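# Sort items into matching labeled bins with two arms

## Task

Every object whose kind matches a bin's label must end up inside that bin, and objects that match no label stay on the table. No object may stick out over a bin's rim, every bin must be resting flat on the table, and all of this has to hold once the grippers let go, because anything still propped up by the robot does not count.

## Robot and tools

Robot: two six-joint arms, left_arm and right_arm, each ending in a two-finger parallel gripper. The names are labels only and do not match the left or right of any image. left_arm sits on the +y side. Mounting plates and the metal frame behind the arms are fixed obstacles. Objects may now and then be nudged, or a held part tugged, by an outside force.

Frame: a single scene frame with its origin on the table surface midway between the arms. +x runs away from the robot over the table, +z is up, +y points toward left_arm. The state line gives each gripper's end_effector_position (metres), end_effector_quat_wxyz, and linear (m/s) and angular (rad/s) velocity. The printed position can be wrong, more so at long reach. The gripper's fingers point along its own +z and separate along its y. The reported point is between the pads when closed, about 2 cm short of the fingertips, and the tips push about 10 mm further out as they close.

execute_actions: arguments actions (a list holding zero or one item) and optional pictures (boolean, whether camera images come back; they do by default).
- Empty list: no command, just returns the current state.
- Wait: an item with only steps (1 to 300). Nothing new is commanded; it returns once that many control steps have passed since the previous result, and your reply time counts toward them.
- Action: an item with rows (1 to 15 rows) and optional steps (1 to 15, default 15). Each step lasts 1/30 s. Row k is applied on step k; if steps exceeds the row count, the final row repeats.
Each row is one flat list of 14 numbers covering both arms: left_arm waist, shoulder, elbow, forearm roll, wrist pitch, wrist roll, opening, then the same seven for right_arm. Both arms must always be filled in; to keep an arm still, repeat its current joint values. Joint values are absolute target angles in radians in that arm's joint space, read the same way as the Joint positions line; they are not offsets. Stated ranges per arm: waist -6.283 to 6.283, shoulder -2.059 to 2.094, elbow -3.927 to 0.192, forearm roll -6.283 to 6.283, wrist pitch -1.693 to 3.142, wrist roll -6.283 to 6.283. A target more than 0.010 rad beyond a range end, and further out than the joint's last reported angle, makes the whole call be refused, and nothing is sent. The true ends may differ from the stated ones by up to 0.010 rad; a target beyond the true end is cut to it, and the result then reports "joint sent to its limit" (possibly referring to an earlier action still running). No such line does not prove there is more room. Opening is an absolute value from -1 (closed) to +1 (fully open, pad gap 0.084 m).

Motion limits: joint targets advance at most 3.14 rad/s, taking 0.16 s to reach that rate, and all joints of one arm are timed to arrive together. Each step, a joint's target is held within 0.623 rad of its measured angle, and if the targets would move the gripper over 70 mm from where it is measured, all are scaled back. Between calls, the arms keep heading to the last row sent until they have all nearly stopped (a stalled move counts as still moving) or a step is HELD; after that only a new action moves them further. Fingers already moving keep moving.

Result lines: the state line (left_arm: … | right_arm: …); Joint positions and Joint velocities, one block per arm, joints in row order (rad, rad/s) then pad gap (m, m/s); grip_measured, the measured opening on the same -1 to +1 scale you command; joint torques in row order without the gripper, which include gravity load and carry per-arm offset, scale and noise. "joint command not followed" means a clearance check altered or blocked some joint targets while the rest of the row ran. HELD marks steps where all or part of your row was not sent. "too close" warns of nearness between arms, counting each plate and its half of the frame as part of that arm. TORQUE FAULT, MOTOR HOT and OVER-TEMPERATURE FAULT are explained below.

Gripping: to hold something, keep commanding an opening well below grip_measured; the larger the gap, the firmer the squeeze, up to about 24 N per pad on objects up to about 6 cm wide. Re-sending the grip_measured you read still presses lightly, less for wider parts, which may slip. Closing fast can press harder and may pop the fingers open. At -1, parts about 0.5 mm thick or more get full force.

zoom_image: camera (cam_head_left, cam_head_right, cam_left_wrist or cam_right_wrist, all 672x504) and region [x0, y0, x1, y1] in pixels of that camera's latest image, origin at top-left, at most 504 by 504. It returns an enlarged view. Calibration gives, per camera, intrinsics K, distortion D and T_world_to_cam mapping scene-frame points into the camera frame; wrist camera poses follow their arm's joint readings. Real cameras can be off by a couple of degrees and several millimetres, and results list cameras whose numbers changed.

finished_scene: argument scene, the number of the current scene. It ends that scene for good and reports whether the goal was met; check everything first. Replying with no tool call at all ends the run.

Avoid: dropping or slamming objects, letting anything leave the table, tipping bins, leaving items leaning on a rim, the two arms striking or pressing each other (this can end the scene), and forceful pushes. If contact torque hits a joint's load limit (waist 44, shoulder 44, elbow 26.4, forearm roll 26.4, wrist pitch 17.6, wrist roll 17.6 N m, held weight included), that arm stops, backs the joint off slightly, pauses 10 s and drops the rest of the call. Holding loads heats motors, even while you think; a warning appears from 65 °C and at 80 °C the arm is braked until cooled. Release items so they rest on their own, and prefer smooth, economical moves.

Each tool is called after "Call:" by a JSON object that holds its "op" and its "data".

## Session

Call:
{"op": "execute_actions", "data": {"actions": []}}

Scene clock: 0.00 s of 4800.00 s.
left_arm: end_effector_position=(+0.5157, +0.4614, +0.2536) grip_measured=+1.00 end_effector_quat_wxyz=(+0.404, +0.752, +0.340, +0.394) end_effector_velocity=(+0.000, +0.000, +0.001) end_effector_angular_velocity=(+0.001, -0.001, -0.001) | right_arm: end_effector_position=(+0.2041, +0.1782, +0.2231) grip_measured=+1.00 end_effector_quat_wxyz=(-0.329, +0.144, +0.850, +0.385) end_effector_velocity=(+0.000, -0.000, +0.000) end_effector_angular_velocity=(+0.000, -0.001, -0.000)
Joint positions: left_arm=[ 0.381 -0.173 -0.675 -1.762  0.792  1.008  0.084] | right_arm=[ 0.893 -0.061 -0.779  1.315  1.068 -2.869  0.084]
Joint velocities: left_arm=[-0.     0.    -0.001  0.    -0.     0.    -0.   ] | right_arm=[-0.001 -0.001 -0.    -0.001  0.    -0.    -0.   ]
Joint torques (N m, as the arm reports them, + toward a larger angle): no reading

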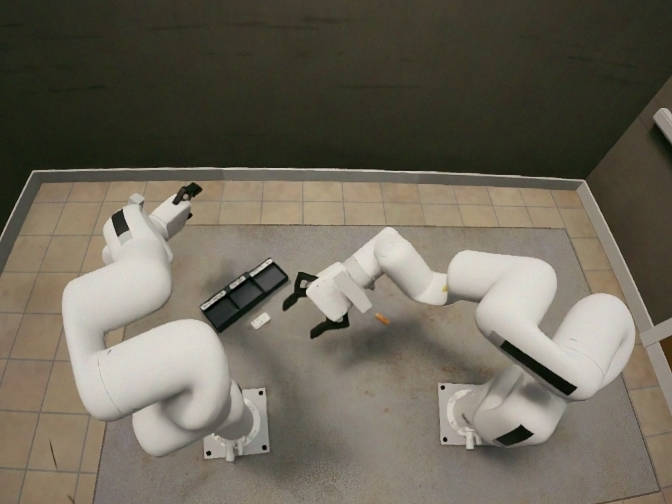

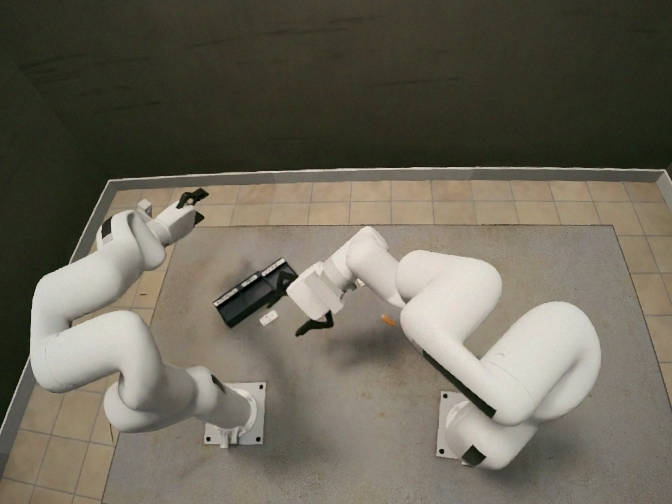

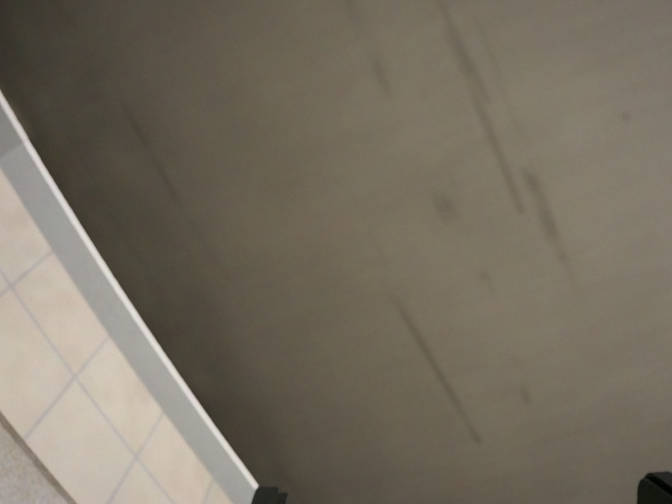

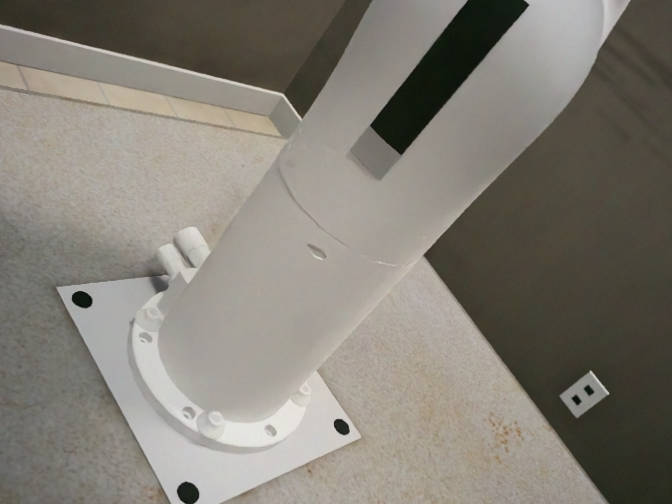

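Call:
{"op": "zoom_image", "data": {"camera": "cam_head_left", "region": [180,240,420,360]}}

Call:
{"op": "execute_actions", "data": {"actions": [{"rows":[[0.381,-0.173,-0.675,-1.762,0.792,1.008,1,0.2,-0.3,-0.8,0,1.1,-2.869,1]]}], "pictures": false}}

Call:
{"op": "execute_actions", "data": {"actions": [{"rows":[[0.381,-0.3,-0.8,0,1.1,0,1,-0.4,-0.3,-0.8,0,1.1,-3.14,1]]}], "pictures": false}}

Call:
{"op": "execute_actions", "data": {"actions": [{"steps":60}]}}

Region (180, 240, 420, 360) of cam_head_left's 672x504 image, scaled by 2.100, with more detail than that image has.

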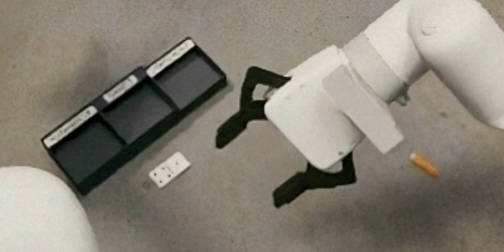

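Scene clock: 14.73 s of 4800.00 s.
left_arm: end_effector_position=(+0.5156, +0.4612, +0.2533) grip_measured=+1.00 end_effector_quat_wxyz=(+0.404, +0.752, +0.340, +0.394) end_effector_velocity=(-0.000, +0.000, -0.000) end_effector_angular_velocity=(+0.000, +0.001, +0.001) | right_arm: end_effector_position=(+0.3242, +0.0434, +0.2295) grip_measured=+1.00 end_effector_quat_wxyz=(-0.178, +0.154, +0.911, +0.337) end_effector_velocity=(+0.200, -0.380, -0.029) end_effector_angular_velocity=(-0.740, -0.616, -0.063)
Joint positions: left_arm=[ 0.381 -0.173 -0.675 -1.762  0.792  1.008  0.084] | right_arm=[ 0.546 -0.183 -0.79   0.914  1.084 -2.869  0.084]
Joint velocities: left_arm=[ 0.001 -0.     0.001  0.    -0.     0.     0.   ] | right_arm=[-0.73  -0.247 -0.02  -1.144  0.033 -0.    -0.   ]
Joint torques (N m, as the arm reports them, + toward a larger angle): left_arm=[ -0.89 -25.07 -18.47   0.29   0.86   0.22] | right_arm=[ -1.16 -19.26 -12.01   0.52  -0.46   0.21]
Steps of this call (steps 1 to 90: nothing new was sent; then 11.23 s passed at rest; steps 91 to 105: all 15 steps of this action). Readings (joint positions):
91: left_arm=[0.381 -0.173 -0.675 -1.762 0.792 1.008] | right_arm=[0.893 -0.061 -0.779 1.314 1.068 -2.869]
92: left_arm=[0.381 -0.173 -0.675 -1.762 0.792 1.008] | right_arm=[0.891 -0.062 -0.779 1.311 1.069 -2.869]
94: left_arm=[0.381 -0.173 -0.675 -1.762 0.792 1.008] | right_arm=[0.855 -0.075 -0.778 1.272 1.072 -2.869]
98: left_arm=[0.381 -0.173 -0.675 -1.762 0.792 1.008] | right_arm=[0.732 -0.120 -0.785 1.152 1.076 -2.869]
105: the state above

Scene clock: 15.23 s of 4800.00 s.
left_arm: end_effector_position=(+0.4402, +0.4123, +0.2615) grip_measured=+1.00 end_effector_quat_wxyz=(+0.324, +0.878, +0.337, +0.104) end_effector_velocity=(-0.324, +0.201, -0.283) end_effector_angular_velocity=(+1.542, +1.704, -0.425) | right_arm: end_effector_position=(+0.3979, -0.1665, +0.2133) grip_measured=+1.00 end_effector_quat_wxyz=(-0.044, +0.173, +0.962, +0.209) end_effector_velocity=(+0.057, -0.447, -0.021) end_effector_angular_velocity=(-0.636, -0.191, -0.252)
Joint positions: left_arm=[ 0.381 -0.293 -0.792 -0.792  1.08   0.129  0.084] | right_arm=[ 0.14  -0.245 -0.795  0.489  1.093 -2.997  0.084]
Joint velocities: left_arm=[ 0.003 -0.049 -0.035  2.677  0.186 -1.22  -0.   ] | right_arm=[-0.832 -0.085 -0.007 -0.747  0.011 -0.218 -0.   ]
Joint torques (N m, as the arm reports them, + toward a larger angle): left_arm=[ -1.19 -20.84 -19.42  -0.86  -0.99   1.21] | right_arm=[ -1.37 -18.82 -12.5    0.09  -1.18   0.27]
Steps of this call (steps 1 to 15: all 15 steps of this action). Readings (joint positions):
1: left_arm=[0.381 -0.173 -0.675 -1.762 0.792 1.008] | right_arm=[0.522 -0.191 -0.791 0.876 1.085 -2.869]
2: left_arm=[0.381 -0.173 -0.675 -1.758 0.794 1.004] | right_arm=[0.497 -0.198 -0.791 0.839 1.086 -2.872]
4: left_arm=[0.381 -0.180 -0.681 -1.718 0.814 0.963] | right_arm=[0.442 -0.207 -0.793 0.785 1.087 -2.896]
8: left_arm=[0.381 -0.232 -0.734 -1.450 0.937 0.695] | right_arm=[0.332 -0.223 -0.793 0.676 1.090 -2.940]
15: the state above

Scene clock: 17.23 s of 4800.00 s.
left_arm: end_effector_position=(+0.3549, +0.5173, +0.2168) grip_measured=+1.00 end_effector_quat_wxyz=(+0.000, +0.972, +0.235, +0.000) end_effector_velocity=(+0.000, -0.000, +0.000) end_effector_angular_velocity=(-0.000, -0.001, +0.000) | right_arm: end_effector_position=(+0.3436, -0.4537, +0.2168) grip_measured=+1.00 end_effector_quat_wxyz=(-0.000, +0.254, +0.967, -0.000) end_effector_velocity=(-0.001, +0.000, -0.000) end_effector_angular_velocity=(+0.001, +0.002, -0.000)
Joint positions: left_arm=[ 0.381 -0.3   -0.8   -0.     1.1   -0.     0.084] | right_arm=[-0.4   -0.3   -0.8    0.     1.1   -3.14   0.084]
Joint velocities: left_arm=[-0.     0.    -0.001 -0.001  0.     0.     0.   ] | right_arm=[-0.    -0.     0.    -0.     0.002 -0.    -0.   ]
Joint torques (N m, as the arm reports them, + toward a larger angle): left_arm=[ -0.68 -22.02 -19.92  -0.15  -1.79   0.24] | right_arm=[ -1.45 -17.26 -12.7   -0.34  -1.79   0.27]
Steps of this call (steps 1 to 45: the robot went on to your last target; steps 46 to 60: nothing new was sent). Readings (joint positions):
1: left_arm=[0.381 -0.294 -0.793 -0.704 1.085 0.096] | right_arm=[0.112 -0.247 -0.795 0.464 1.093 -3.005]
2: left_arm=[0.381 -0.295 -0.794 -0.619 1.088 0.073] | right_arm=[0.084 -0.250 -0.796 0.439 1.093 -3.012]
4: left_arm=[0.381 -0.296 -0.795 -0.454 1.093 0.046] | right_arm=[0.029 -0.256 -0.796 0.389 1.094 -3.027]
8: left_arm=[0.381 -0.298 -0.798 -0.153 1.097 0.016] | right_arm=[-0.081 -0.267 -0.797 0.289 1.096 -3.056]
60: the state above
All arms were judged still, so your last target was given up. Only a new action makes them travel on or press farther. Fingers that are still opening or closing keep moving.
camera_calibration (this result's frames):
cam_left_wrist: T_world_to_cam=[[0.449533, -0.89326, 0.00252444, 0.336778], [-0.893252, -0.449539, -0.0038541, 0.614982], [0.00457755, -0.000522418, -0.999989, 0.348192], [0, 0, 0, 1]] pos_world=[0.396348, 0.577471, 0.349709]
cam_right_wrist: T_world_to_cam=[[0.496315, 0.868098, -0.00878797, 0.257521], [0.86812, -0.496349, -0.00212366, -0.458436], [-0.00620544, -0.00657501, -0.999959, 0.347135], [0, 0, 0, 1]] pos_world=[0.27232, -0.448815, 0.348411]

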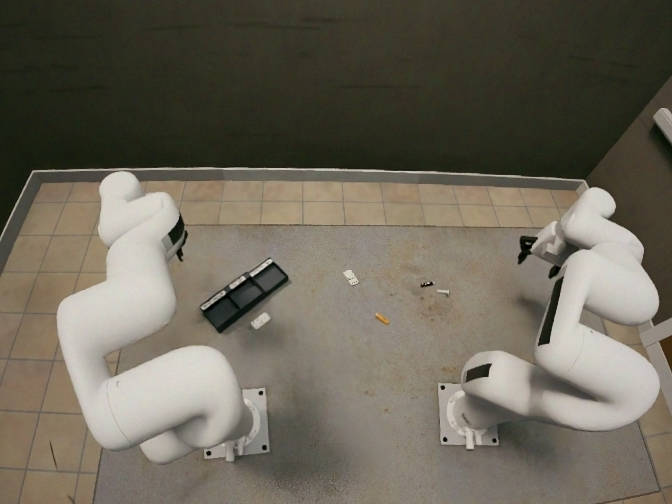

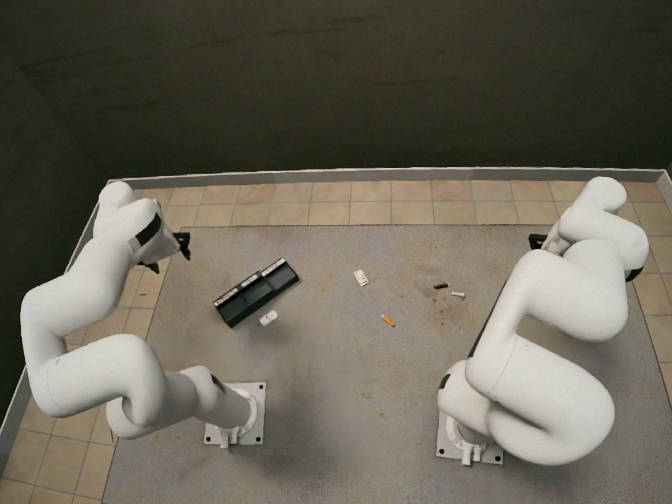

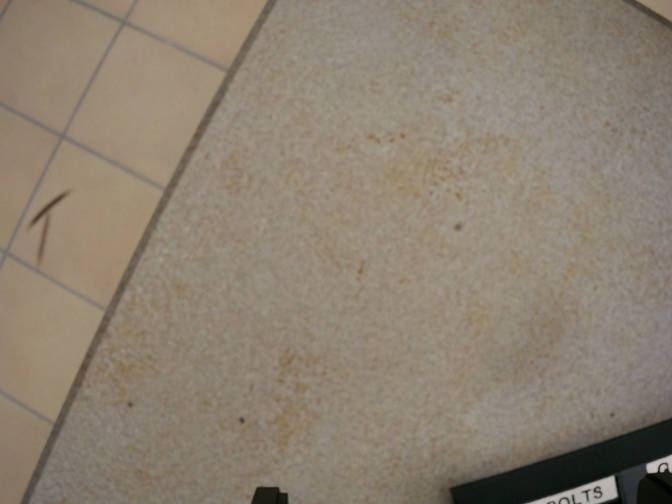

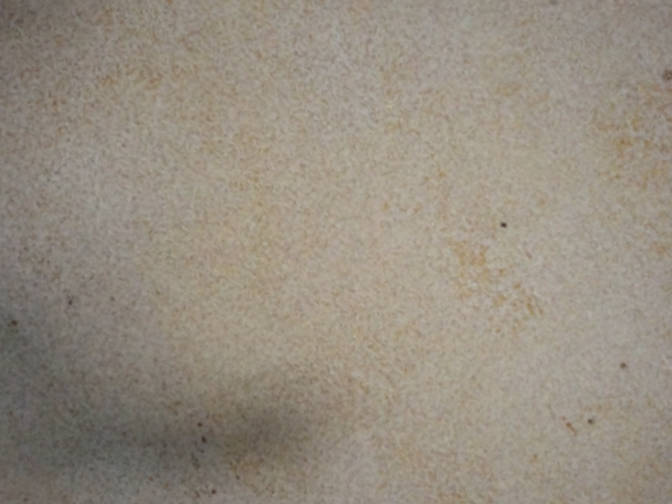

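Call:
{"op": "execute_actions", "data": {"actions": [{"rows":[[-0.22,-0.3,-0.8,0,1.1,3.14,1,0.11,-0.2,-0.95,0,1.15,-3.14,1]]}], "pictures": false}}

Call:
{"op": "execute_actions", "data": {"actions": [{"steps":40}]}}

Call:
{"op": "zoom_image", "data": {"camera": "cam_head_left", "region": [320,250,420,340]}}

Scene clock: 30.37 s of 4800.00 s.
left_arm: end_effector_position=(+0.3964, +0.3685, +0.2168) grip_measured=+1.00 end_effector_quat_wxyz=(+0.000, +0.967, -0.254, +0.000) end_effector_velocity=(+0.023, -0.339, -0.000) end_effector_angular_velocity=(-0.000, +0.001, -2.959) | right_arm: end_effector_position=(+0.4177, -0.3043, +0.2326) grip_measured=+1.00 end_effector_quat_wxyz=(+0.000, +0.047, +0.999, +0.000) end_effector_velocity=(+0.097, +0.383, +0.034) end_effector_angular_velocity=(+0.001, -0.002, +0.951)
Joint positions: left_arm=[-0.025 -0.3   -0.8   -0.     1.1    0.582  0.084] | right_arm=[ 0.018 -0.218 -0.923  0.     1.141 -3.14   0.084]
Joint velocities: left_arm=[-0.887 -0.     0.001 -0.     0.001  2.072  0.   ] | right_arm=[ 0.952  0.185 -0.278  0.001  0.091  0.     0.   ]
Joint torques (N m, as the arm reports them, + toward a larger angle): left_arm=[ -0.82 -22.56 -19.06  -0.1   -1.63   0.41] | right_arm=[ -3.33 -20.25 -12.51  -0.36  -1.95   0.08]
Steps of this call (steps 1 to 90: nothing new was sent; then 9.63 s passed at rest; steps 91 to 105: all 15 steps of this action). Readings (joint positions):
91: left_arm=[0.381 -0.300 -0.800 0.000 1.100 0.000] | right_arm=[-0.400 -0.300 -0.800 -0.000 1.100 -3.140]
92: left_arm=[0.378 -0.300 -0.800 0.000 1.100 0.004] | right_arm=[-0.397 -0.299 -0.801 -0.000 1.100 -3.140]
94: left_arm=[0.342 -0.300 -0.800 0.000 1.100 0.045] | right_arm=[-0.360 -0.292 -0.812 -0.000 1.105 -3.140]
98: left_arm=[0.198 -0.300 -0.800 -0.000 1.100 0.203] | right_arm=[-0.216 -0.264 -0.855 0.000 1.118 -3.140]
105: the state above

Scene clock: 31.70 s of 4800.00 s.
left_arm: end_effector_position=(+0.3942, +0.2938, +0.2168) grip_measured=+1.00 end_effector_quat_wxyz=(+0.000, +0.062, +0.998, -0.000) end_effector_velocity=(-0.000, -0.000, +0.000) end_effector_angular_velocity=(-0.001, -0.001, -0.009) | right_arm: end_effector_position=(+0.4253, -0.2666, +0.2358) grip_measured=+1.00 end_effector_quat_wxyz=(+0.000, +0.001, +1.000, -0.000) end_effector_velocity=(+0.000, -0.001, -0.000) end_effector_angular_velocity=(+0.000, -0.001, -0.003)
Joint positions: left_arm=[-0.22  -0.3   -0.8   -0.     1.1    3.139  0.084] | right_arm=[ 0.11  -0.2   -0.95  -0.     1.15  -3.14   0.084]
Joint velocities: left_arm=[-0.    -0.001  0.001 -0.001 -0.001  0.009  0.   ] | right_arm=[-0.001  0.     0.     0.    -0.001  0.001  0.   ]
Joint torques (N m, as the arm reports them, + toward a larger angle): left_arm=[ -0.65 -22.11 -19.42  -0.43  -1.52   0.06] | right_arm=[ -1.8  -20.09 -12.79  -0.01  -1.77   0.2 ]
Steps of this call (steps 1 to 40: the robot went on to your last target). Readings (joint positions):
1: left_arm=[-0.054 -0.300 -0.800 -0.000 1.100 0.655] | right_arm=[0.048 -0.212 -0.932 0.000 1.144 -3.140]
2: left_arm=[-0.082 -0.300 -0.800 -0.000 1.100 0.734] | right_arm=[0.071 -0.208 -0.938 0.000 1.146 -3.140]
4: left_arm=[-0.134 -0.300 -0.800 -0.000 1.100 0.913] | right_arm=[0.094 -0.204 -0.945 0.000 1.148 -3.140]
8: left_arm=[-0.196 -0.300 -0.800 -0.000 1.100 1.294] | right_arm=[0.105 -0.201 -0.948 -0.000 1.150 -3.140]
40: the state above
camera_calibration (this result's frames):
cam_left_wrist: T_world_to_cam=[[0.131799, 0.991273, 0.00250731, -0.308989], [0.99127, -0.131788, -0.00385066, -0.286686], [-0.00348662, 0.00299294, -0.999989, 0.350043], [0, 0, 0, 1]] pos_world=[0.326128, 0.267463, 0.34971]
cam_right_wrist: T_world_to_cam=[[0.00937648, 0.999917, -0.00878814, 0.296951], [0.999954, -0.00939548, -0.00212316, -0.362796], [-0.00220556, -0.00876783, -0.999959, 0.365561], [0, 0, 0, 1]] pos_world=[0.360801, -0.29713, 0.367385]

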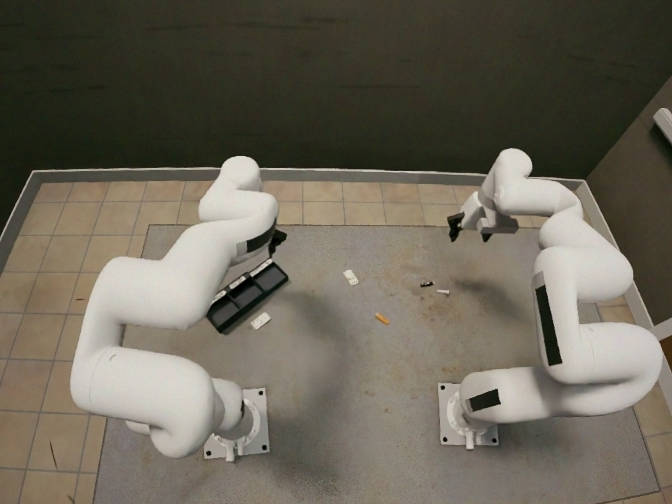

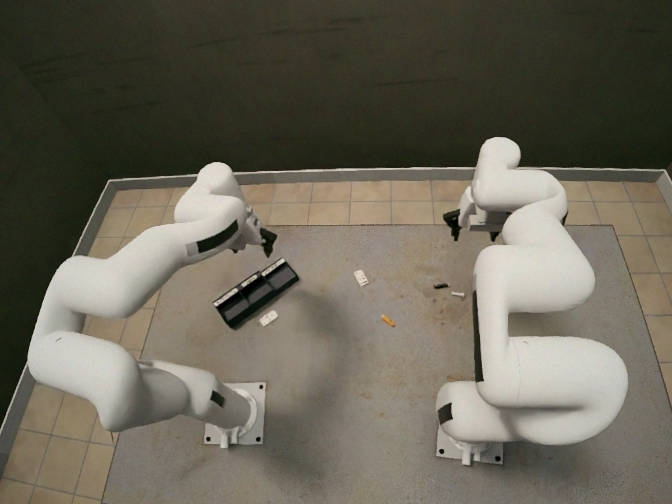

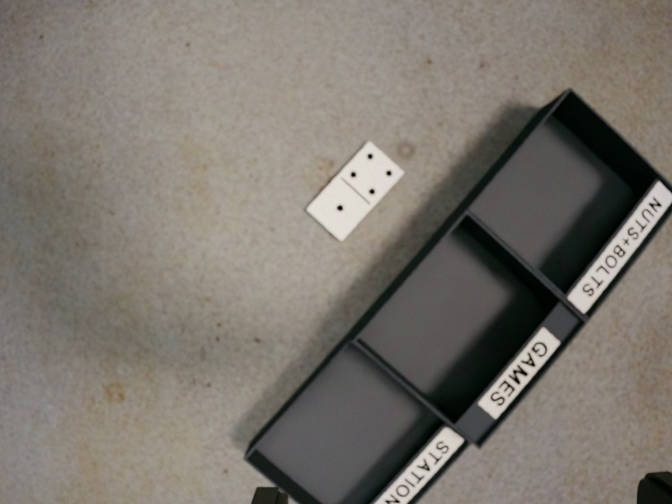

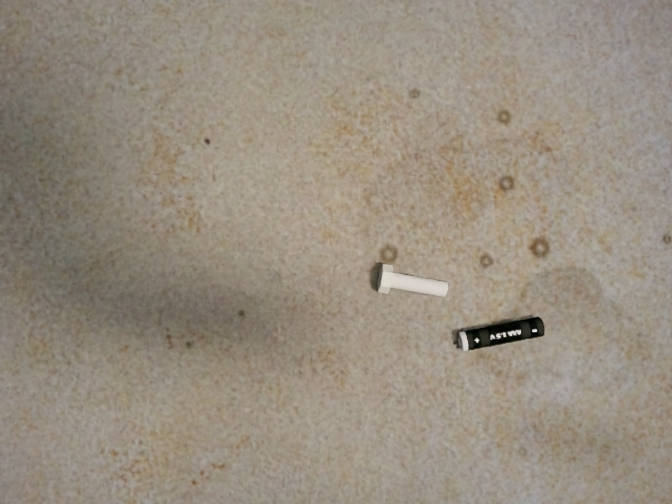

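Region (320, 250, 420, 340) of cam_head_left's 672x504 image, scaled by 5.040, with more detail than that image has; it fills the top 454 rows of this view, and the rest is white.

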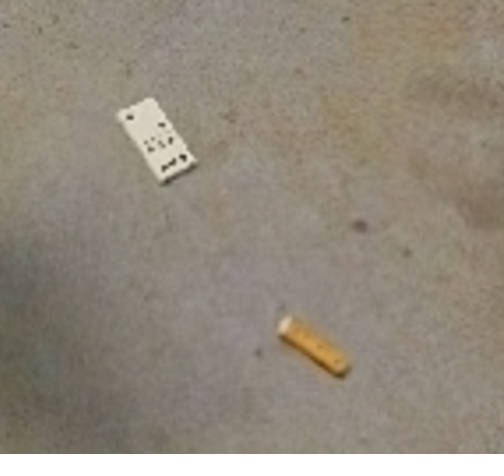

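Call:
{"op": "execute_actions", "data": {"actions": [{"rows":[[-0.302,-0.453,-0.273,0,0.726,3.81,0,0.132,-0.141,-0.55,0,0.691,-4.49,-0.3]]}], "pictures": false}}

Call:
{"op": "execute_actions", "data": {"actions": [{"steps":25}]}}

Scene clock: 52.97 s of 4800.00 s.
left_arm: end_effector_position=(+0.3046, +0.2834, +0.1025) grip_measured=-0.01 end_effector_quat_wxyz=(-0.002, +0.384, +0.923, -0.000) end_effector_velocity=(-0.199, +0.003, -0.197) end_effector_angular_velocity=(+0.010, +0.074, -1.102) | right_arm: end_effector_position=(+0.3865, -0.2595, +0.1091) grip_measured=-0.32 end_effector_quat_wxyz=(-0.002, -0.402, +0.915, +0.001) end_effector_velocity=(-0.114, +0.010, -0.198) end_effector_angular_velocity=(+0.011, +0.039, +2.875)
Joint positions: left_arm=[-0.293 -0.435 -0.33   0.     0.77   3.731  0.044] | right_arm=[ 0.129 -0.149 -0.609  0.     0.762 -3.952  0.03 ]
Joint velocities: left_arm=[-0.122 -0.219  0.818  0.    -0.525  0.98  -0.   ] | right_arm=[ 0.031  0.09   0.575  0.001 -0.626 -2.845 -0.   ]
Joint torques (N m, as the arm reports them, + toward a larger angle): left_arm=[ -0.06 -13.93 -24.8   -0.05  -1.96  -0.58] | right_arm=[ -2.18 -22.07 -14.41  -0.27  -1.88   0.35]
Steps of this call (steps 1 to 30: the robot went on to your last target; steps 31 to 100: nothing new was sent; then 17.43 s passed at rest; steps 101 to 115: all 15 steps of this action). Readings (joint positions):
101: left_arm=[-0.220 -0.300 -0.800 -0.000 1.100 3.140] | right_arm=[0.110 -0.200 -0.950 0.000 1.150 -3.140]
102: left_arm=[-0.220 -0.301 -0.798 -0.000 1.097 3.144] | right_arm=[0.110 -0.200 -0.948 -0.000 1.147 -3.144]
104: left_arm=[-0.225 -0.311 -0.767 -0.000 1.072 3.185] | right_arm=[0.111 -0.198 -0.926 -0.000 1.116 -3.185]
108: left_arm=[-0.251 -0.357 -0.601 -0.000 0.960 3.385] | right_arm=[0.118 -0.177 -0.798 0.000 0.977 -3.392]
115: the state above

Scene clock: 53.80 s of 4800.00 s.
left_arm: end_effector_position=(+0.2927, +0.2832, +0.0901) grip_measured=-0.01 end_effector_quat_wxyz=(+0.000, +0.424, +0.905, +0.000) end_effector_velocity=(-0.000, -0.000, -0.000) end_effector_angular_velocity=(-0.000, +0.000, +0.000) | right_arm: end_effector_position=(+0.3761, -0.2585, +0.0902) grip_measured=-0.32 end_effector_quat_wxyz=(+0.000, -0.632, +0.775, -0.000) end_effector_velocity=(-0.001, -0.000, -0.001) end_effector_angular_velocity=(+0.000, +0.003, -0.001)
Joint positions: left_arm=[-0.302 -0.453 -0.273 -0.     0.726  3.81   0.044] | right_arm=[ 0.132 -0.141 -0.55  -0.     0.691 -4.49   0.03 ]
Joint velocities: left_arm=[-0.    -0.     0.    -0.001  0.     0.    -0.   ] | right_arm=[-0.     0.001  0.     0.     0.001  0.    -0.   ]
Joint torques (N m, as the arm reports them, + toward a larger angle): left_arm=[ -1.36 -13.73 -16.52   0.26  -1.73   0.31] | right_arm=[ -1.63 -18.68 -10.9   -0.13  -1.86   0.12]
Steps of this call (steps 1 to 25: the robot went on to your last target). Readings (joint positions):
1: left_arm=[-0.296 -0.441 -0.308 0.000 0.756 3.758] | right_arm=[0.130 -0.147 -0.592 0.000 0.744 -4.048]
2: left_arm=[-0.298 -0.445 -0.295 0.000 0.746 3.775] | right_arm=[0.130 -0.145 -0.580 0.000 0.729 -4.141]
4: left_arm=[-0.300 -0.449 -0.284 0.000 0.735 3.794] | right_arm=[0.131 -0.143 -0.565 -0.000 0.709 -4.303]
8: left_arm=[-0.301 -0.452 -0.278 -0.000 0.727 3.807] | right_arm=[0.132 -0.142 -0.555 -0.000 0.694 -4.452]
25: the state above
camera_calibration (this result's frames):
cam_left_wrist: T_world_to_cam=[[0.773998, 0.633183, 0.00255508, -0.371302], [0.633188, -0.773989, -0.00379463, 0.098762], [-0.000425088, 0.00455488, -0.99999, 0.221629], [0, 0, 0, 1]] pos_world=[0.224946, 0.310533, 0.22295]
cam_right_wrist: T_world_to_cam=[[-0.978346, 0.206786, -0.00889247, 0.454504], [0.206812, 0.978378, -0.00210493, 0.239807], [0.00826493, -0.00389841, -0.999958, 0.217254], [0, 0, 0, 1]] pos_world=[0.393271, -0.32776, 0.221792]

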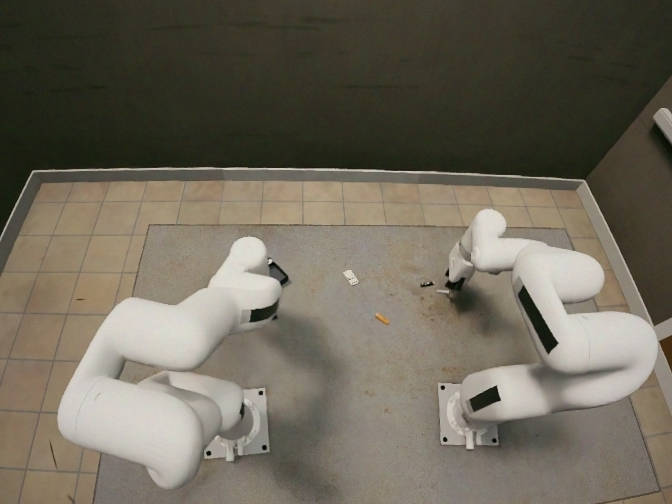

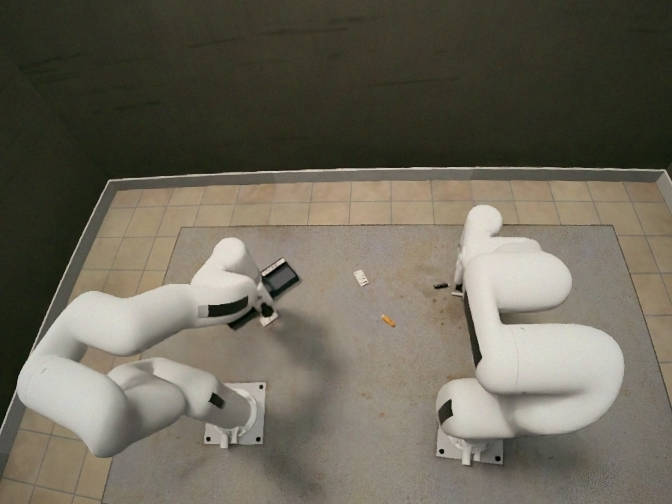

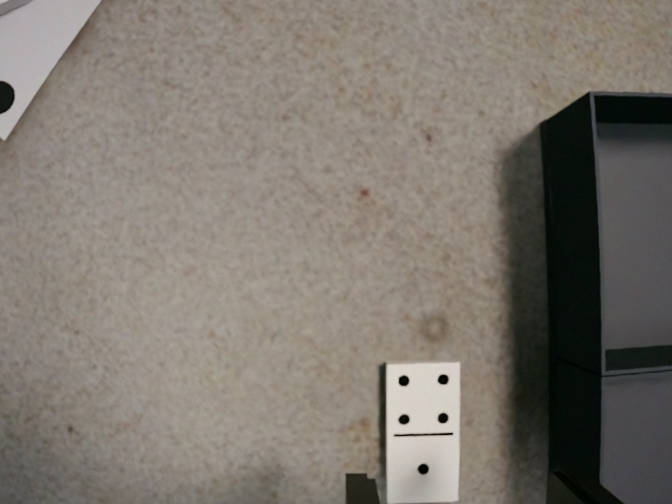

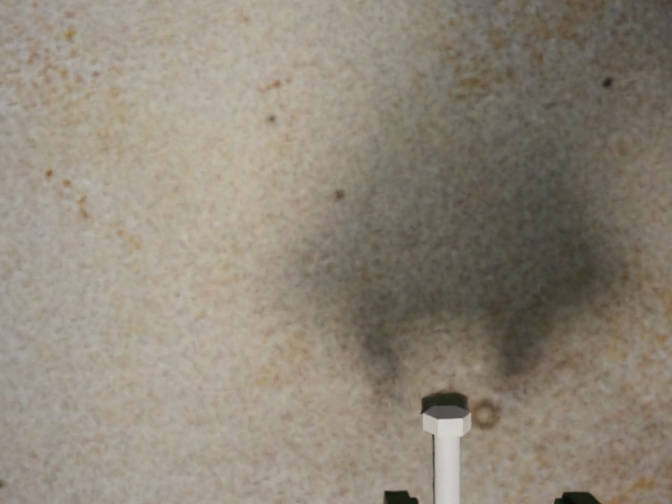

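Call:
{"op": "execute_actions", "data": {"actions": [{"rows":[[-0.302,-0.187,-0.229,0,0.416,3.81,0,0.146,0.06,-0.516,0,0.456,-4.48,-0.3]]}], "pictures": false}}

Call:
{"op": "execute_actions", "data": {"actions": [{"steps":10}], "pictures": false}}

Call:
{"op": "execute_actions", "data": {"actions": [{"rows":[[-0.302,-0.187,-0.229,0,0.416,3.81,-0.3,0.146,0.06,-0.516,0,0.456,-4.48,-0.6],[-0.302,-0.187,-0.229,0,0.416,3.81,-0.3,0.146,0.06,-0.516,0,0.456,-4.48,-0.6],[-0.302,-0.187,-0.229,0,0.416,3.81,-0.3,0.146,0.06,-0.516,0,0.456,-4.48,-0.6],[-0.302,-0.187,-0.229,0,0.416,3.81,-0.3,0.146,0.06,-0.516,0,0.456,-4.48,-0.6],[-0.302,-0.187,-0.229,0,0.416,3.81,-0.8,0.146,0.06,-0.516,0,0.456,-4.48,-1]]}], "pictures": false}}

Call:
{"op": "execute_actions", "data": {"actions": [{"rows":[[-0.302,-0.453,-0.273,0,0.726,3.81,-0.8,0.146,-0.141,-0.55,0,0.691,-4.48,-1]]}]}}

Scene clock: 63.93 s of 4800.00 s.
left_arm: end_effector_position=(+0.2934, +0.2830, +0.0244) grip_measured=-0.01 end_effector_quat_wxyz=(+0.001, +0.424, +0.905, +0.000) end_effector_velocity=(+0.007, -0.001, -0.004) end_effector_angular_velocity=(-0.006, -0.027, -0.001) | right_arm: end_effector_position=(+0.3768, -0.2534, +0.0244) grip_measured=-0.32 end_effector_quat_wxyz=(-0.001, +0.634, -0.773, +0.001) end_effector_velocity=(+0.001, +0.000, -0.006) end_effector_angular_velocity=(+0.000, -0.009, -0.001)
Joint positions: left_arm=[-0.302 -0.192 -0.231 -0.     0.421  3.81   0.044] | right_arm=[ 0.146  0.057 -0.518 -0.     0.459 -4.48   0.03 ]
Joint velocities: left_arm=[ 0.001  0.03  -0.001  0.    -0.057  0.002 -0.   ] | right_arm=[ 0.001  0.019  0.005 -0.    -0.033  0.002 -0.   ]
Joint torques (N m, as the arm reports them, + toward a larger angle): left_arm=[ -1.09 -18.45 -12.5    0.11  -1.67   0.11] | right_arm=[ -1.51 -20.57  -8.95  -0.16  -1.78   0.21]
Steps of this call (steps 1 to 15: the robot went on to your last target; steps 16 to 90: nothing new was sent; then 6.63 s passed at rest; steps 91 to 105: all 15 steps of this action). Readings (joint positions):
91: left_arm=[-0.302 -0.453 -0.273 -0.000 0.726 3.810] | right_arm=[0.132 -0.141 -0.550 -0.000 0.691 -4.490]
92: left_arm=[-0.302 -0.451 -0.273 -0.000 0.722 3.810] | right_arm=[0.132 -0.139 -0.550 -0.000 0.687 -4.490]
94: left_arm=[-0.302 -0.419 -0.270 -0.000 0.680 3.810] | right_arm=[0.134 -0.108 -0.548 -0.000 0.645 -4.488]
98: left_arm=[-0.302 -0.252 -0.238 0.000 0.497 3.810] | right_arm=[0.143 0.025 -0.518 0.000 0.504 -4.482]
105: the state above

Scene clock: 64.27 s of 4800.00 s.
left_arm: end_effector_position=(+0.2928, +0.2831, +0.0232) grip_measured=-0.01 end_effector_quat_wxyz=(+0.000, +0.425, +0.905, +0.000) end_effector_velocity=(-0.001, -0.000, -0.001) end_effector_angular_velocity=(+0.000, +0.002, -0.000) | right_arm: end_effector_position=(+0.3759, -0.2533, +0.0231) grip_measured=-0.32 end_effector_quat_wxyz=(-0.000, +0.634, -0.773, +0.000) end_effector_velocity=(+0.000, +0.000, +0.000) end_effector_angular_velocity=(+0.000, -0.002, -0.000)
Joint positions: left_arm=[-0.302 -0.188 -0.229 -0.     0.416  3.81   0.044] | right_arm=[ 0.146  0.06  -0.516 -0.     0.456 -4.48   0.03 ]
Joint velocities: left_arm=[-0.001  0.003  0.001  0.    -0.002 -0.    -0.   ] | right_arm=[ 0.001 -0.     0.001  0.    -0.002  0.001 -0.   ]
Joint torques (N m, as the arm reports them, + toward a larger angle): left_arm=[ -0.37 -17.33 -12.83  -0.14  -1.59   0.24] | right_arm=[ -1.53 -20.89  -9.07  -0.12  -1.89   0.16]
Steps of this call (steps 1 to 10: the robot went on to your last target). Readings (joint positions):
1: left_arm=[-0.302 -0.191 -0.230 -0.000 0.419 3.810] | right_arm=[0.146 0.057 -0.517 -0.000 0.458 -4.480]
2: left_arm=[-0.302 -0.190 -0.230 -0.000 0.418 3.810] | right_arm=[0.146 0.058 -0.517 -0.000 0.457 -4.480]
4: left_arm=[-0.302 -0.189 -0.230 -0.000 0.417 3.810] | right_arm=[0.146 0.059 -0.517 -0.000 0.457 -4.480]
8: left_arm=[-0.302 -0.188 -0.229 -0.000 0.416 3.810] | right_arm=[0.146 0.059 -0.516 -0.000 0.456 -4.480]
10: the state above

Scene clock: 64.77 s of 4800.00 s.
left_arm: end_effector_position=(+0.2928, +0.2832, +0.0231) grip_measured=-0.45 end_effector_quat_wxyz=(+0.000, +0.425, +0.905, +0.000) end_effector_velocity=(-0.000, +0.000, -0.000) end_effector_angular_velocity=(+0.000, +0.001, -0.001) | right_arm: end_effector_position=(+0.3758, -0.2533, +0.0229) grip_measured=-0.85 end_effector_quat_wxyz=(-0.000, +0.634, -0.773, +0.000) end_effector_velocity=(-0.000, +0.001, -0.000) end_effector_angular_velocity=(+0.000, +0.000, +0.002)
Joint positions: left_arm=[-0.302 -0.187 -0.229  0.     0.416  3.81   0.024] | right_arm=[ 0.146  0.06  -0.516 -0.     0.456 -4.48   0.007]
Joint velocities: left_arm=[0.    0.    0.    0.    0.    0.001 0.   ] | right_arm=[ 0.002  0.001 -0.     0.    -0.001 -0.    -0.   ]
Joint torques (N m, as the arm reports them, + toward a larger angle): left_arm=[ -0.54 -17.69 -12.27   0.21  -1.54   0.2 ] | right_arm=[ -1.53 -20.72  -8.97  -0.02  -1.84   0.17]
Steps of this call (steps 1 to 15: all 15 steps of this action). Readings (joint positions):
1: left_arm=[-0.302 -0.187 -0.229 -0.000 0.416 3.810] | right_arm=[0.146 0.060 -0.516 -0.000 0.456 -4.480]
2: left_arm=[-0.302 -0.187 -0.229 -0.000 0.416 3.810] | right_arm=[0.146 0.060 -0.516 -0.000 0.456 -4.480]
4: left_arm=[-0.302 -0.187 -0.229 -0.000 0.416 3.810] | right_arm=[0.146 0.060 -0.516 -0.000 0.456 -4.480]
8: left_arm=[-0.302 -0.187 -0.229 0.000 0.416 3.810] | right_arm=[0.146 0.060 -0.516 -0.000 0.456 -4.480]
15: the state above

Scene clock: 65.27 s of 4800.00 s.
left_arm: end_effector_position=(+0.2920, +0.2833, +0.0883) grip_measured=-0.45 end_effector_quat_wxyz=(-0.001, +0.425, +0.905, -0.000) end_effector_velocity=(-0.006, +0.001, +0.006) end_effector_angular_velocity=(+0.005, +0.020, -0.003) | right_arm: end_effector_position=(+0.3750, -0.2534, +0.0884) grip_measured=-0.85 end_effector_quat_wxyz=(+0.001, +0.634, -0.773, -0.001) end_effector_velocity=(-0.001, +0.000, +0.007) end_effector_angular_velocity=(+0.000, +0.005, -0.001)
Joint positions: left_arm=[-0.302 -0.448 -0.271  0.     0.721  3.81   0.024] | right_arm=[ 0.146 -0.138 -0.548  0.     0.688 -4.48   0.007]
Joint velocities: left_arm=[-0.    -0.031 -0.004  0.001  0.055  0.002  0.   ] | right_arm=[ 0.    -0.018 -0.008  0.     0.032  0.    -0.   ]
Joint torques (N m, as the arm reports them, + toward a larger angle): left_arm=[ -0.12 -13.98 -16.95  -0.31  -1.83   0.24] | right_arm=[ -1.52 -18.51 -11.28  -0.11  -1.97   0.28]
Steps of this call (steps 1 to 15: all 15 steps of this action). Readings (joint positions):
1: left_arm=[-0.302 -0.187 -0.229 0.000 0.416 3.810] | right_arm=[0.146 0.060 -0.516 -0.000 0.456 -4.480]
2: left_arm=[-0.302 -0.189 -0.229 0.000 0.420 3.810] | right_arm=[0.146 0.058 -0.516 0.000 0.460 -4.480]
4: left_arm=[-0.302 -0.221 -0.232 0.000 0.462 3.810] | right_arm=[0.146 0.027 -0.519 0.000 0.502 -4.480]
8: left_arm=[-0.302 -0.388 -0.265 -0.000 0.645 3.810] | right_arm=[0.146 -0.106 -0.549 -0.000 0.642 -4.480]
15: the state above
camera_calibration (this result's frames):
cam_left_wrist: T_world_to_cam=[[0.774031, 0.633147, 0.00114263, -0.370728], [0.633142, -0.774015, -0.00556235, 0.0994754], [-0.00263737, 0.00502888, -0.999984, 0.220381], [0, 0, 0, 1]] pos_world=[0.224554, 0.310613, 0.221355]
cam_right_wrist: T_world_to_cam=[[-0.979205, 0.202784, -0.00607075, 0.451407], [0.202803, 0.979216, -0.00277804, 0.236818], [0.00538123, -0.00395143, -0.999978, 0.216566], [0, 0, 0, 1]] pos_world=[0.392827, -0.322578, 0.21996]

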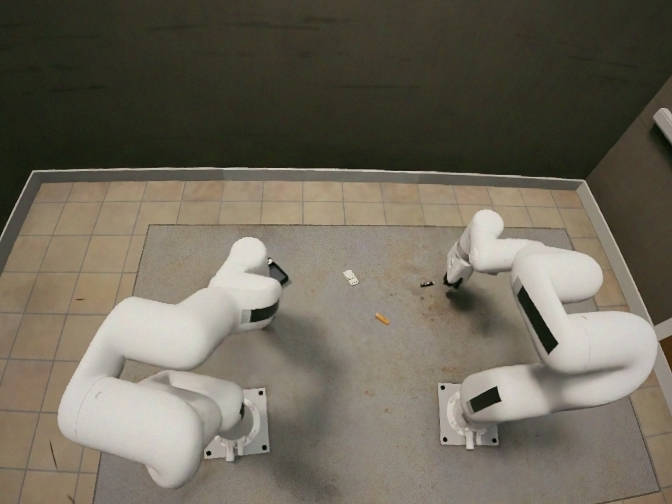

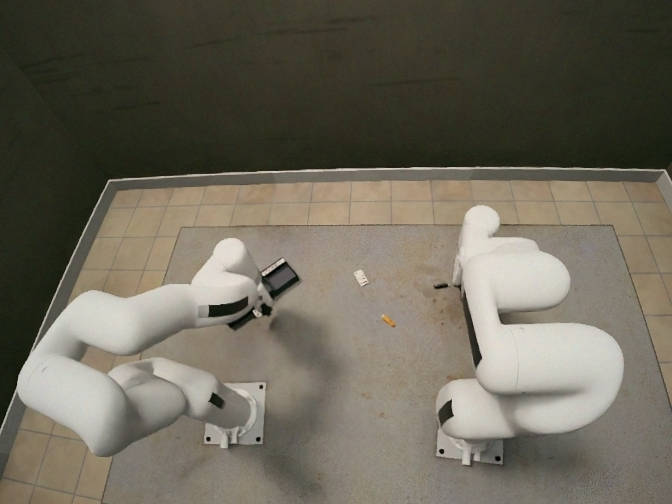

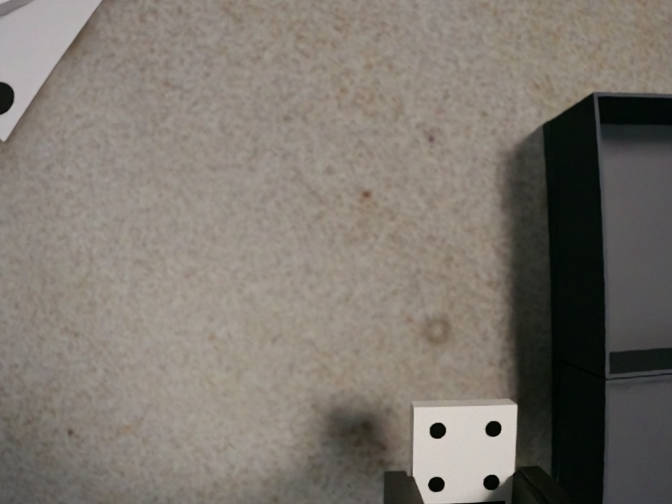

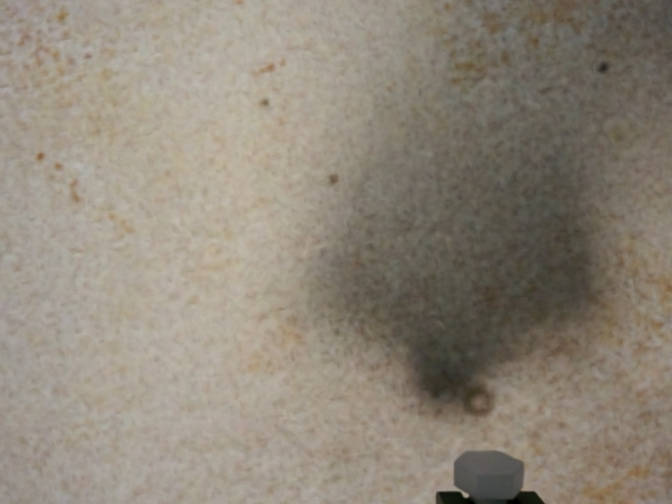

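Call:
{"op": "execute_actions", "data": {"actions": [{"rows":[[-0.142,-0.204,-0.486,0,0.69,3.97,-0.8,0.85,-0.141,-0.6,0,0.741,-3.77,-1]]}], "pictures": false}}

Call:
{"op": "execute_actions", "data": {"actions": [{"steps":15}]}}

Scene clock: 73.43 s of 4800.00 s.
left_arm: end_effector_position=(+0.3606, +0.3245, +0.0899) grip_measured=-0.45 end_effector_quat_wxyz=(-0.001, +0.425, +0.905, -0.000) end_effector_velocity=(+0.013, +0.006, +0.003) end_effector_angular_velocity=(-0.001, -0.012, -0.007) | right_arm: end_effector_position=(+0.3405, -0.0927, +0.0994) grip_measured=-0.85 end_effector_quat_wxyz=(+0.000, -0.633, +0.774, -0.000) end_effector_velocity=(-0.175, +0.365, +0.020) end_effector_angular_velocity=(-0.002, +0.003, -0.006)
Joint positions: left_arm=[-0.144 -0.208 -0.482  0.     0.691  3.968  0.024] | right_arm=[ 0.593 -0.141 -0.583 -0.     0.723 -4.03   0.007]
Joint velocities: left_arm=[ 0.018  0.027 -0.033 -0.    -0.006  0.025  0.   ] | right_arm=[ 1.081  0.001 -0.073 -0.001  0.076  1.087  0.   ]
Joint torques (N m, as the arm reports them, + toward a larger angle): left_arm=[ -1.44 -22.15 -15.88   0.06  -1.35   0.14] | right_arm=[ -1.21 -19.11 -11.15  -0.05  -1.77   0.11]
Steps of this call (steps 1 to 15: the robot went on to your last target; steps 16 to 90: nothing new was sent; then 4.67 s passed at rest; steps 91 to 105: all 15 steps of this action). Readings (joint positions):
91: left_arm=[-0.302 -0.453 -0.273 -0.000 0.726 3.810] | right_arm=[0.146 -0.141 -0.550 0.000 0.691 -4.480]
92: left_arm=[-0.300 -0.450 -0.275 0.000 0.726 3.813] | right_arm=[0.149 -0.141 -0.550 0.000 0.691 -4.476]
94: left_arm=[-0.275 -0.412 -0.307 0.000 0.721 3.839] | right_arm=[0.186 -0.141 -0.553 0.000 0.695 -4.435]
98: left_arm=[-0.176 -0.257 -0.443 -0.000 0.697 3.934] | right_arm=[0.339 -0.141 -0.565 -0.000 0.705 -4.286]
105: the state above

Scene clock: 73.93 s of 4800.00 s.
left_arm: end_effector_position=(+0.3620, +0.3252, +0.0901) grip_measured=-0.45 end_effector_quat_wxyz=(+0.000, +0.425, +0.905, +0.000) end_effector_velocity=(-0.000, +0.000, -0.000) end_effector_angular_velocity=(-0.001, +0.000, -0.000) | right_arm: end_effector_position=(+0.2887, -0.0129, +0.1042) grip_measured=-0.85 end_effector_quat_wxyz=(-0.000, -0.631, +0.776, -0.000) end_effector_velocity=(-0.004, +0.006, +0.001) end_effector_angular_velocity=(+0.001, -0.002, +0.000)
Joint positions: left_arm=[-0.142 -0.204 -0.486  0.     0.69   3.97   0.024] | right_arm=[ 0.847 -0.141 -0.6   -0.     0.741 -3.772  0.007]
Joint velocities: left_arm=[ 0.001  0.001  0.    -0.001 -0.     0.002 -0.   ] | right_arm=[ 0.018  0.    -0.003 -0.     0.     0.018 -0.   ]
Joint torques (N m, as the arm reports them, + toward a larger angle): left_arm=[ -0.33 -21.27 -16.41  -0.05  -1.77   0.21] | right_arm=[ -1.55 -19.22 -11.2   -0.18  -1.81  -0.06]
Steps of this call (steps 1 to 15: the robot went on to your last target). Readings (joint positions):
1: left_arm=[-0.144 -0.207 -0.483 0.000 0.691 3.968] | right_arm=[0.629 -0.141 -0.585 -0.000 0.726 -3.993]
2: left_arm=[-0.143 -0.206 -0.484 0.000 0.690 3.969] | right_arm=[0.665 -0.141 -0.587 -0.000 0.728 -3.957]
4: left_arm=[-0.143 -0.205 -0.485 0.000 0.690 3.969] | right_arm=[0.737 -0.141 -0.592 -0.000 0.733 -3.884]
8: left_arm=[-0.142 -0.205 -0.486 0.000 0.690 3.970] | right_arm=[0.829 -0.141 -0.598 0.000 0.739 -3.794]
15: the state above
camera_calibration (this result's frames):
cam_left_wrist: T_world_to_cam=[[0.774056, 0.633112, 0.00253605, -0.451582], [0.633117, -0.774047, -0.00382777, 0.0874743], [-0.000460387, 0.00456852, -0.999989, 0.221548], [0, 0, 0, 1]] pos_world=[0.294271, 0.352599, 0.223026]
cam_right_wrist: T_world_to_cam=[[-0.977729, 0.209698, -0.00856131, 0.318175], [0.209726, 0.977757, -0.00244467, 0.0168208], [0.00785824, -0.00418575, -0.99996, 0.233013], [0, 0, 0, 1]] pos_world=[0.30573, -0.0821921, 0.235769]

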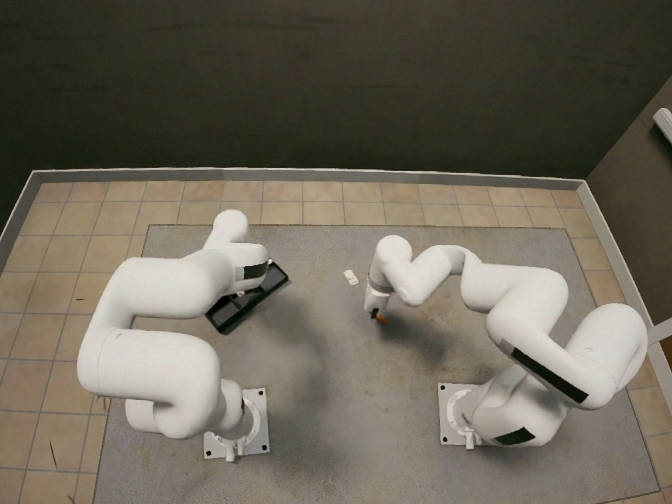

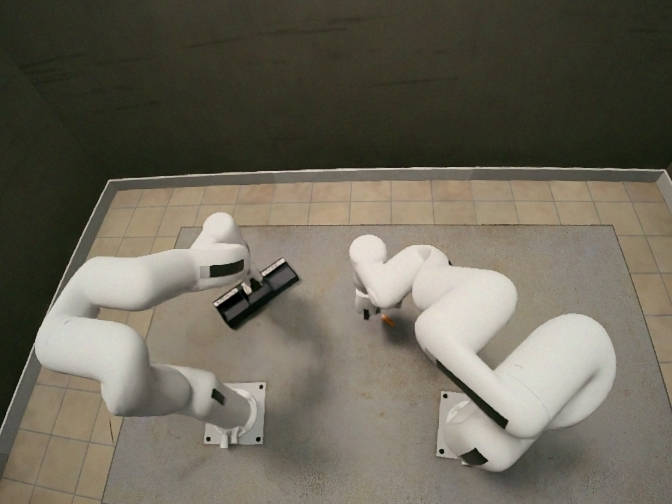

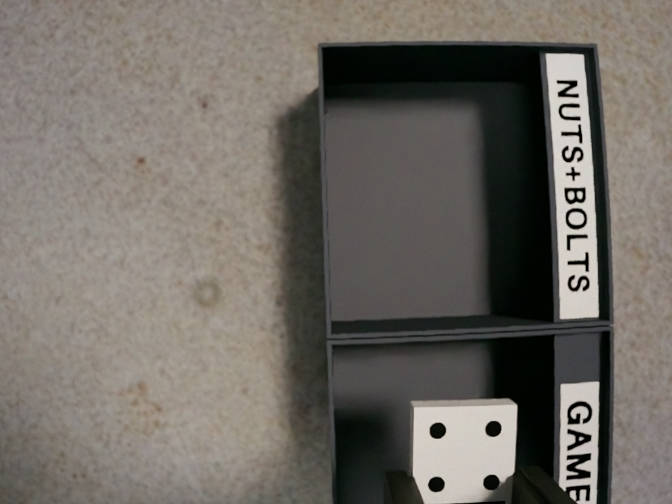

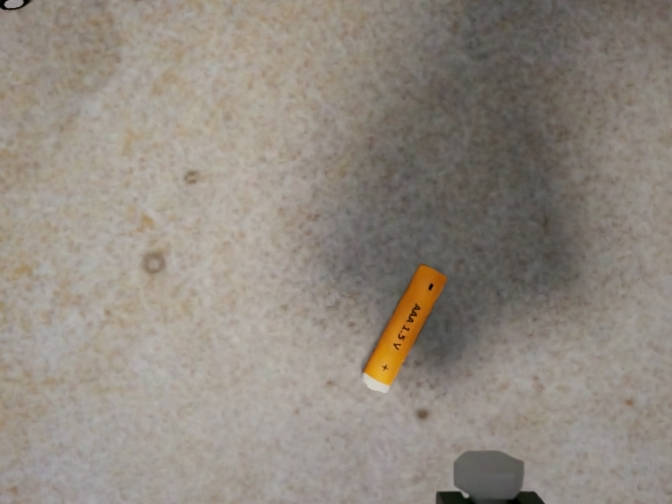

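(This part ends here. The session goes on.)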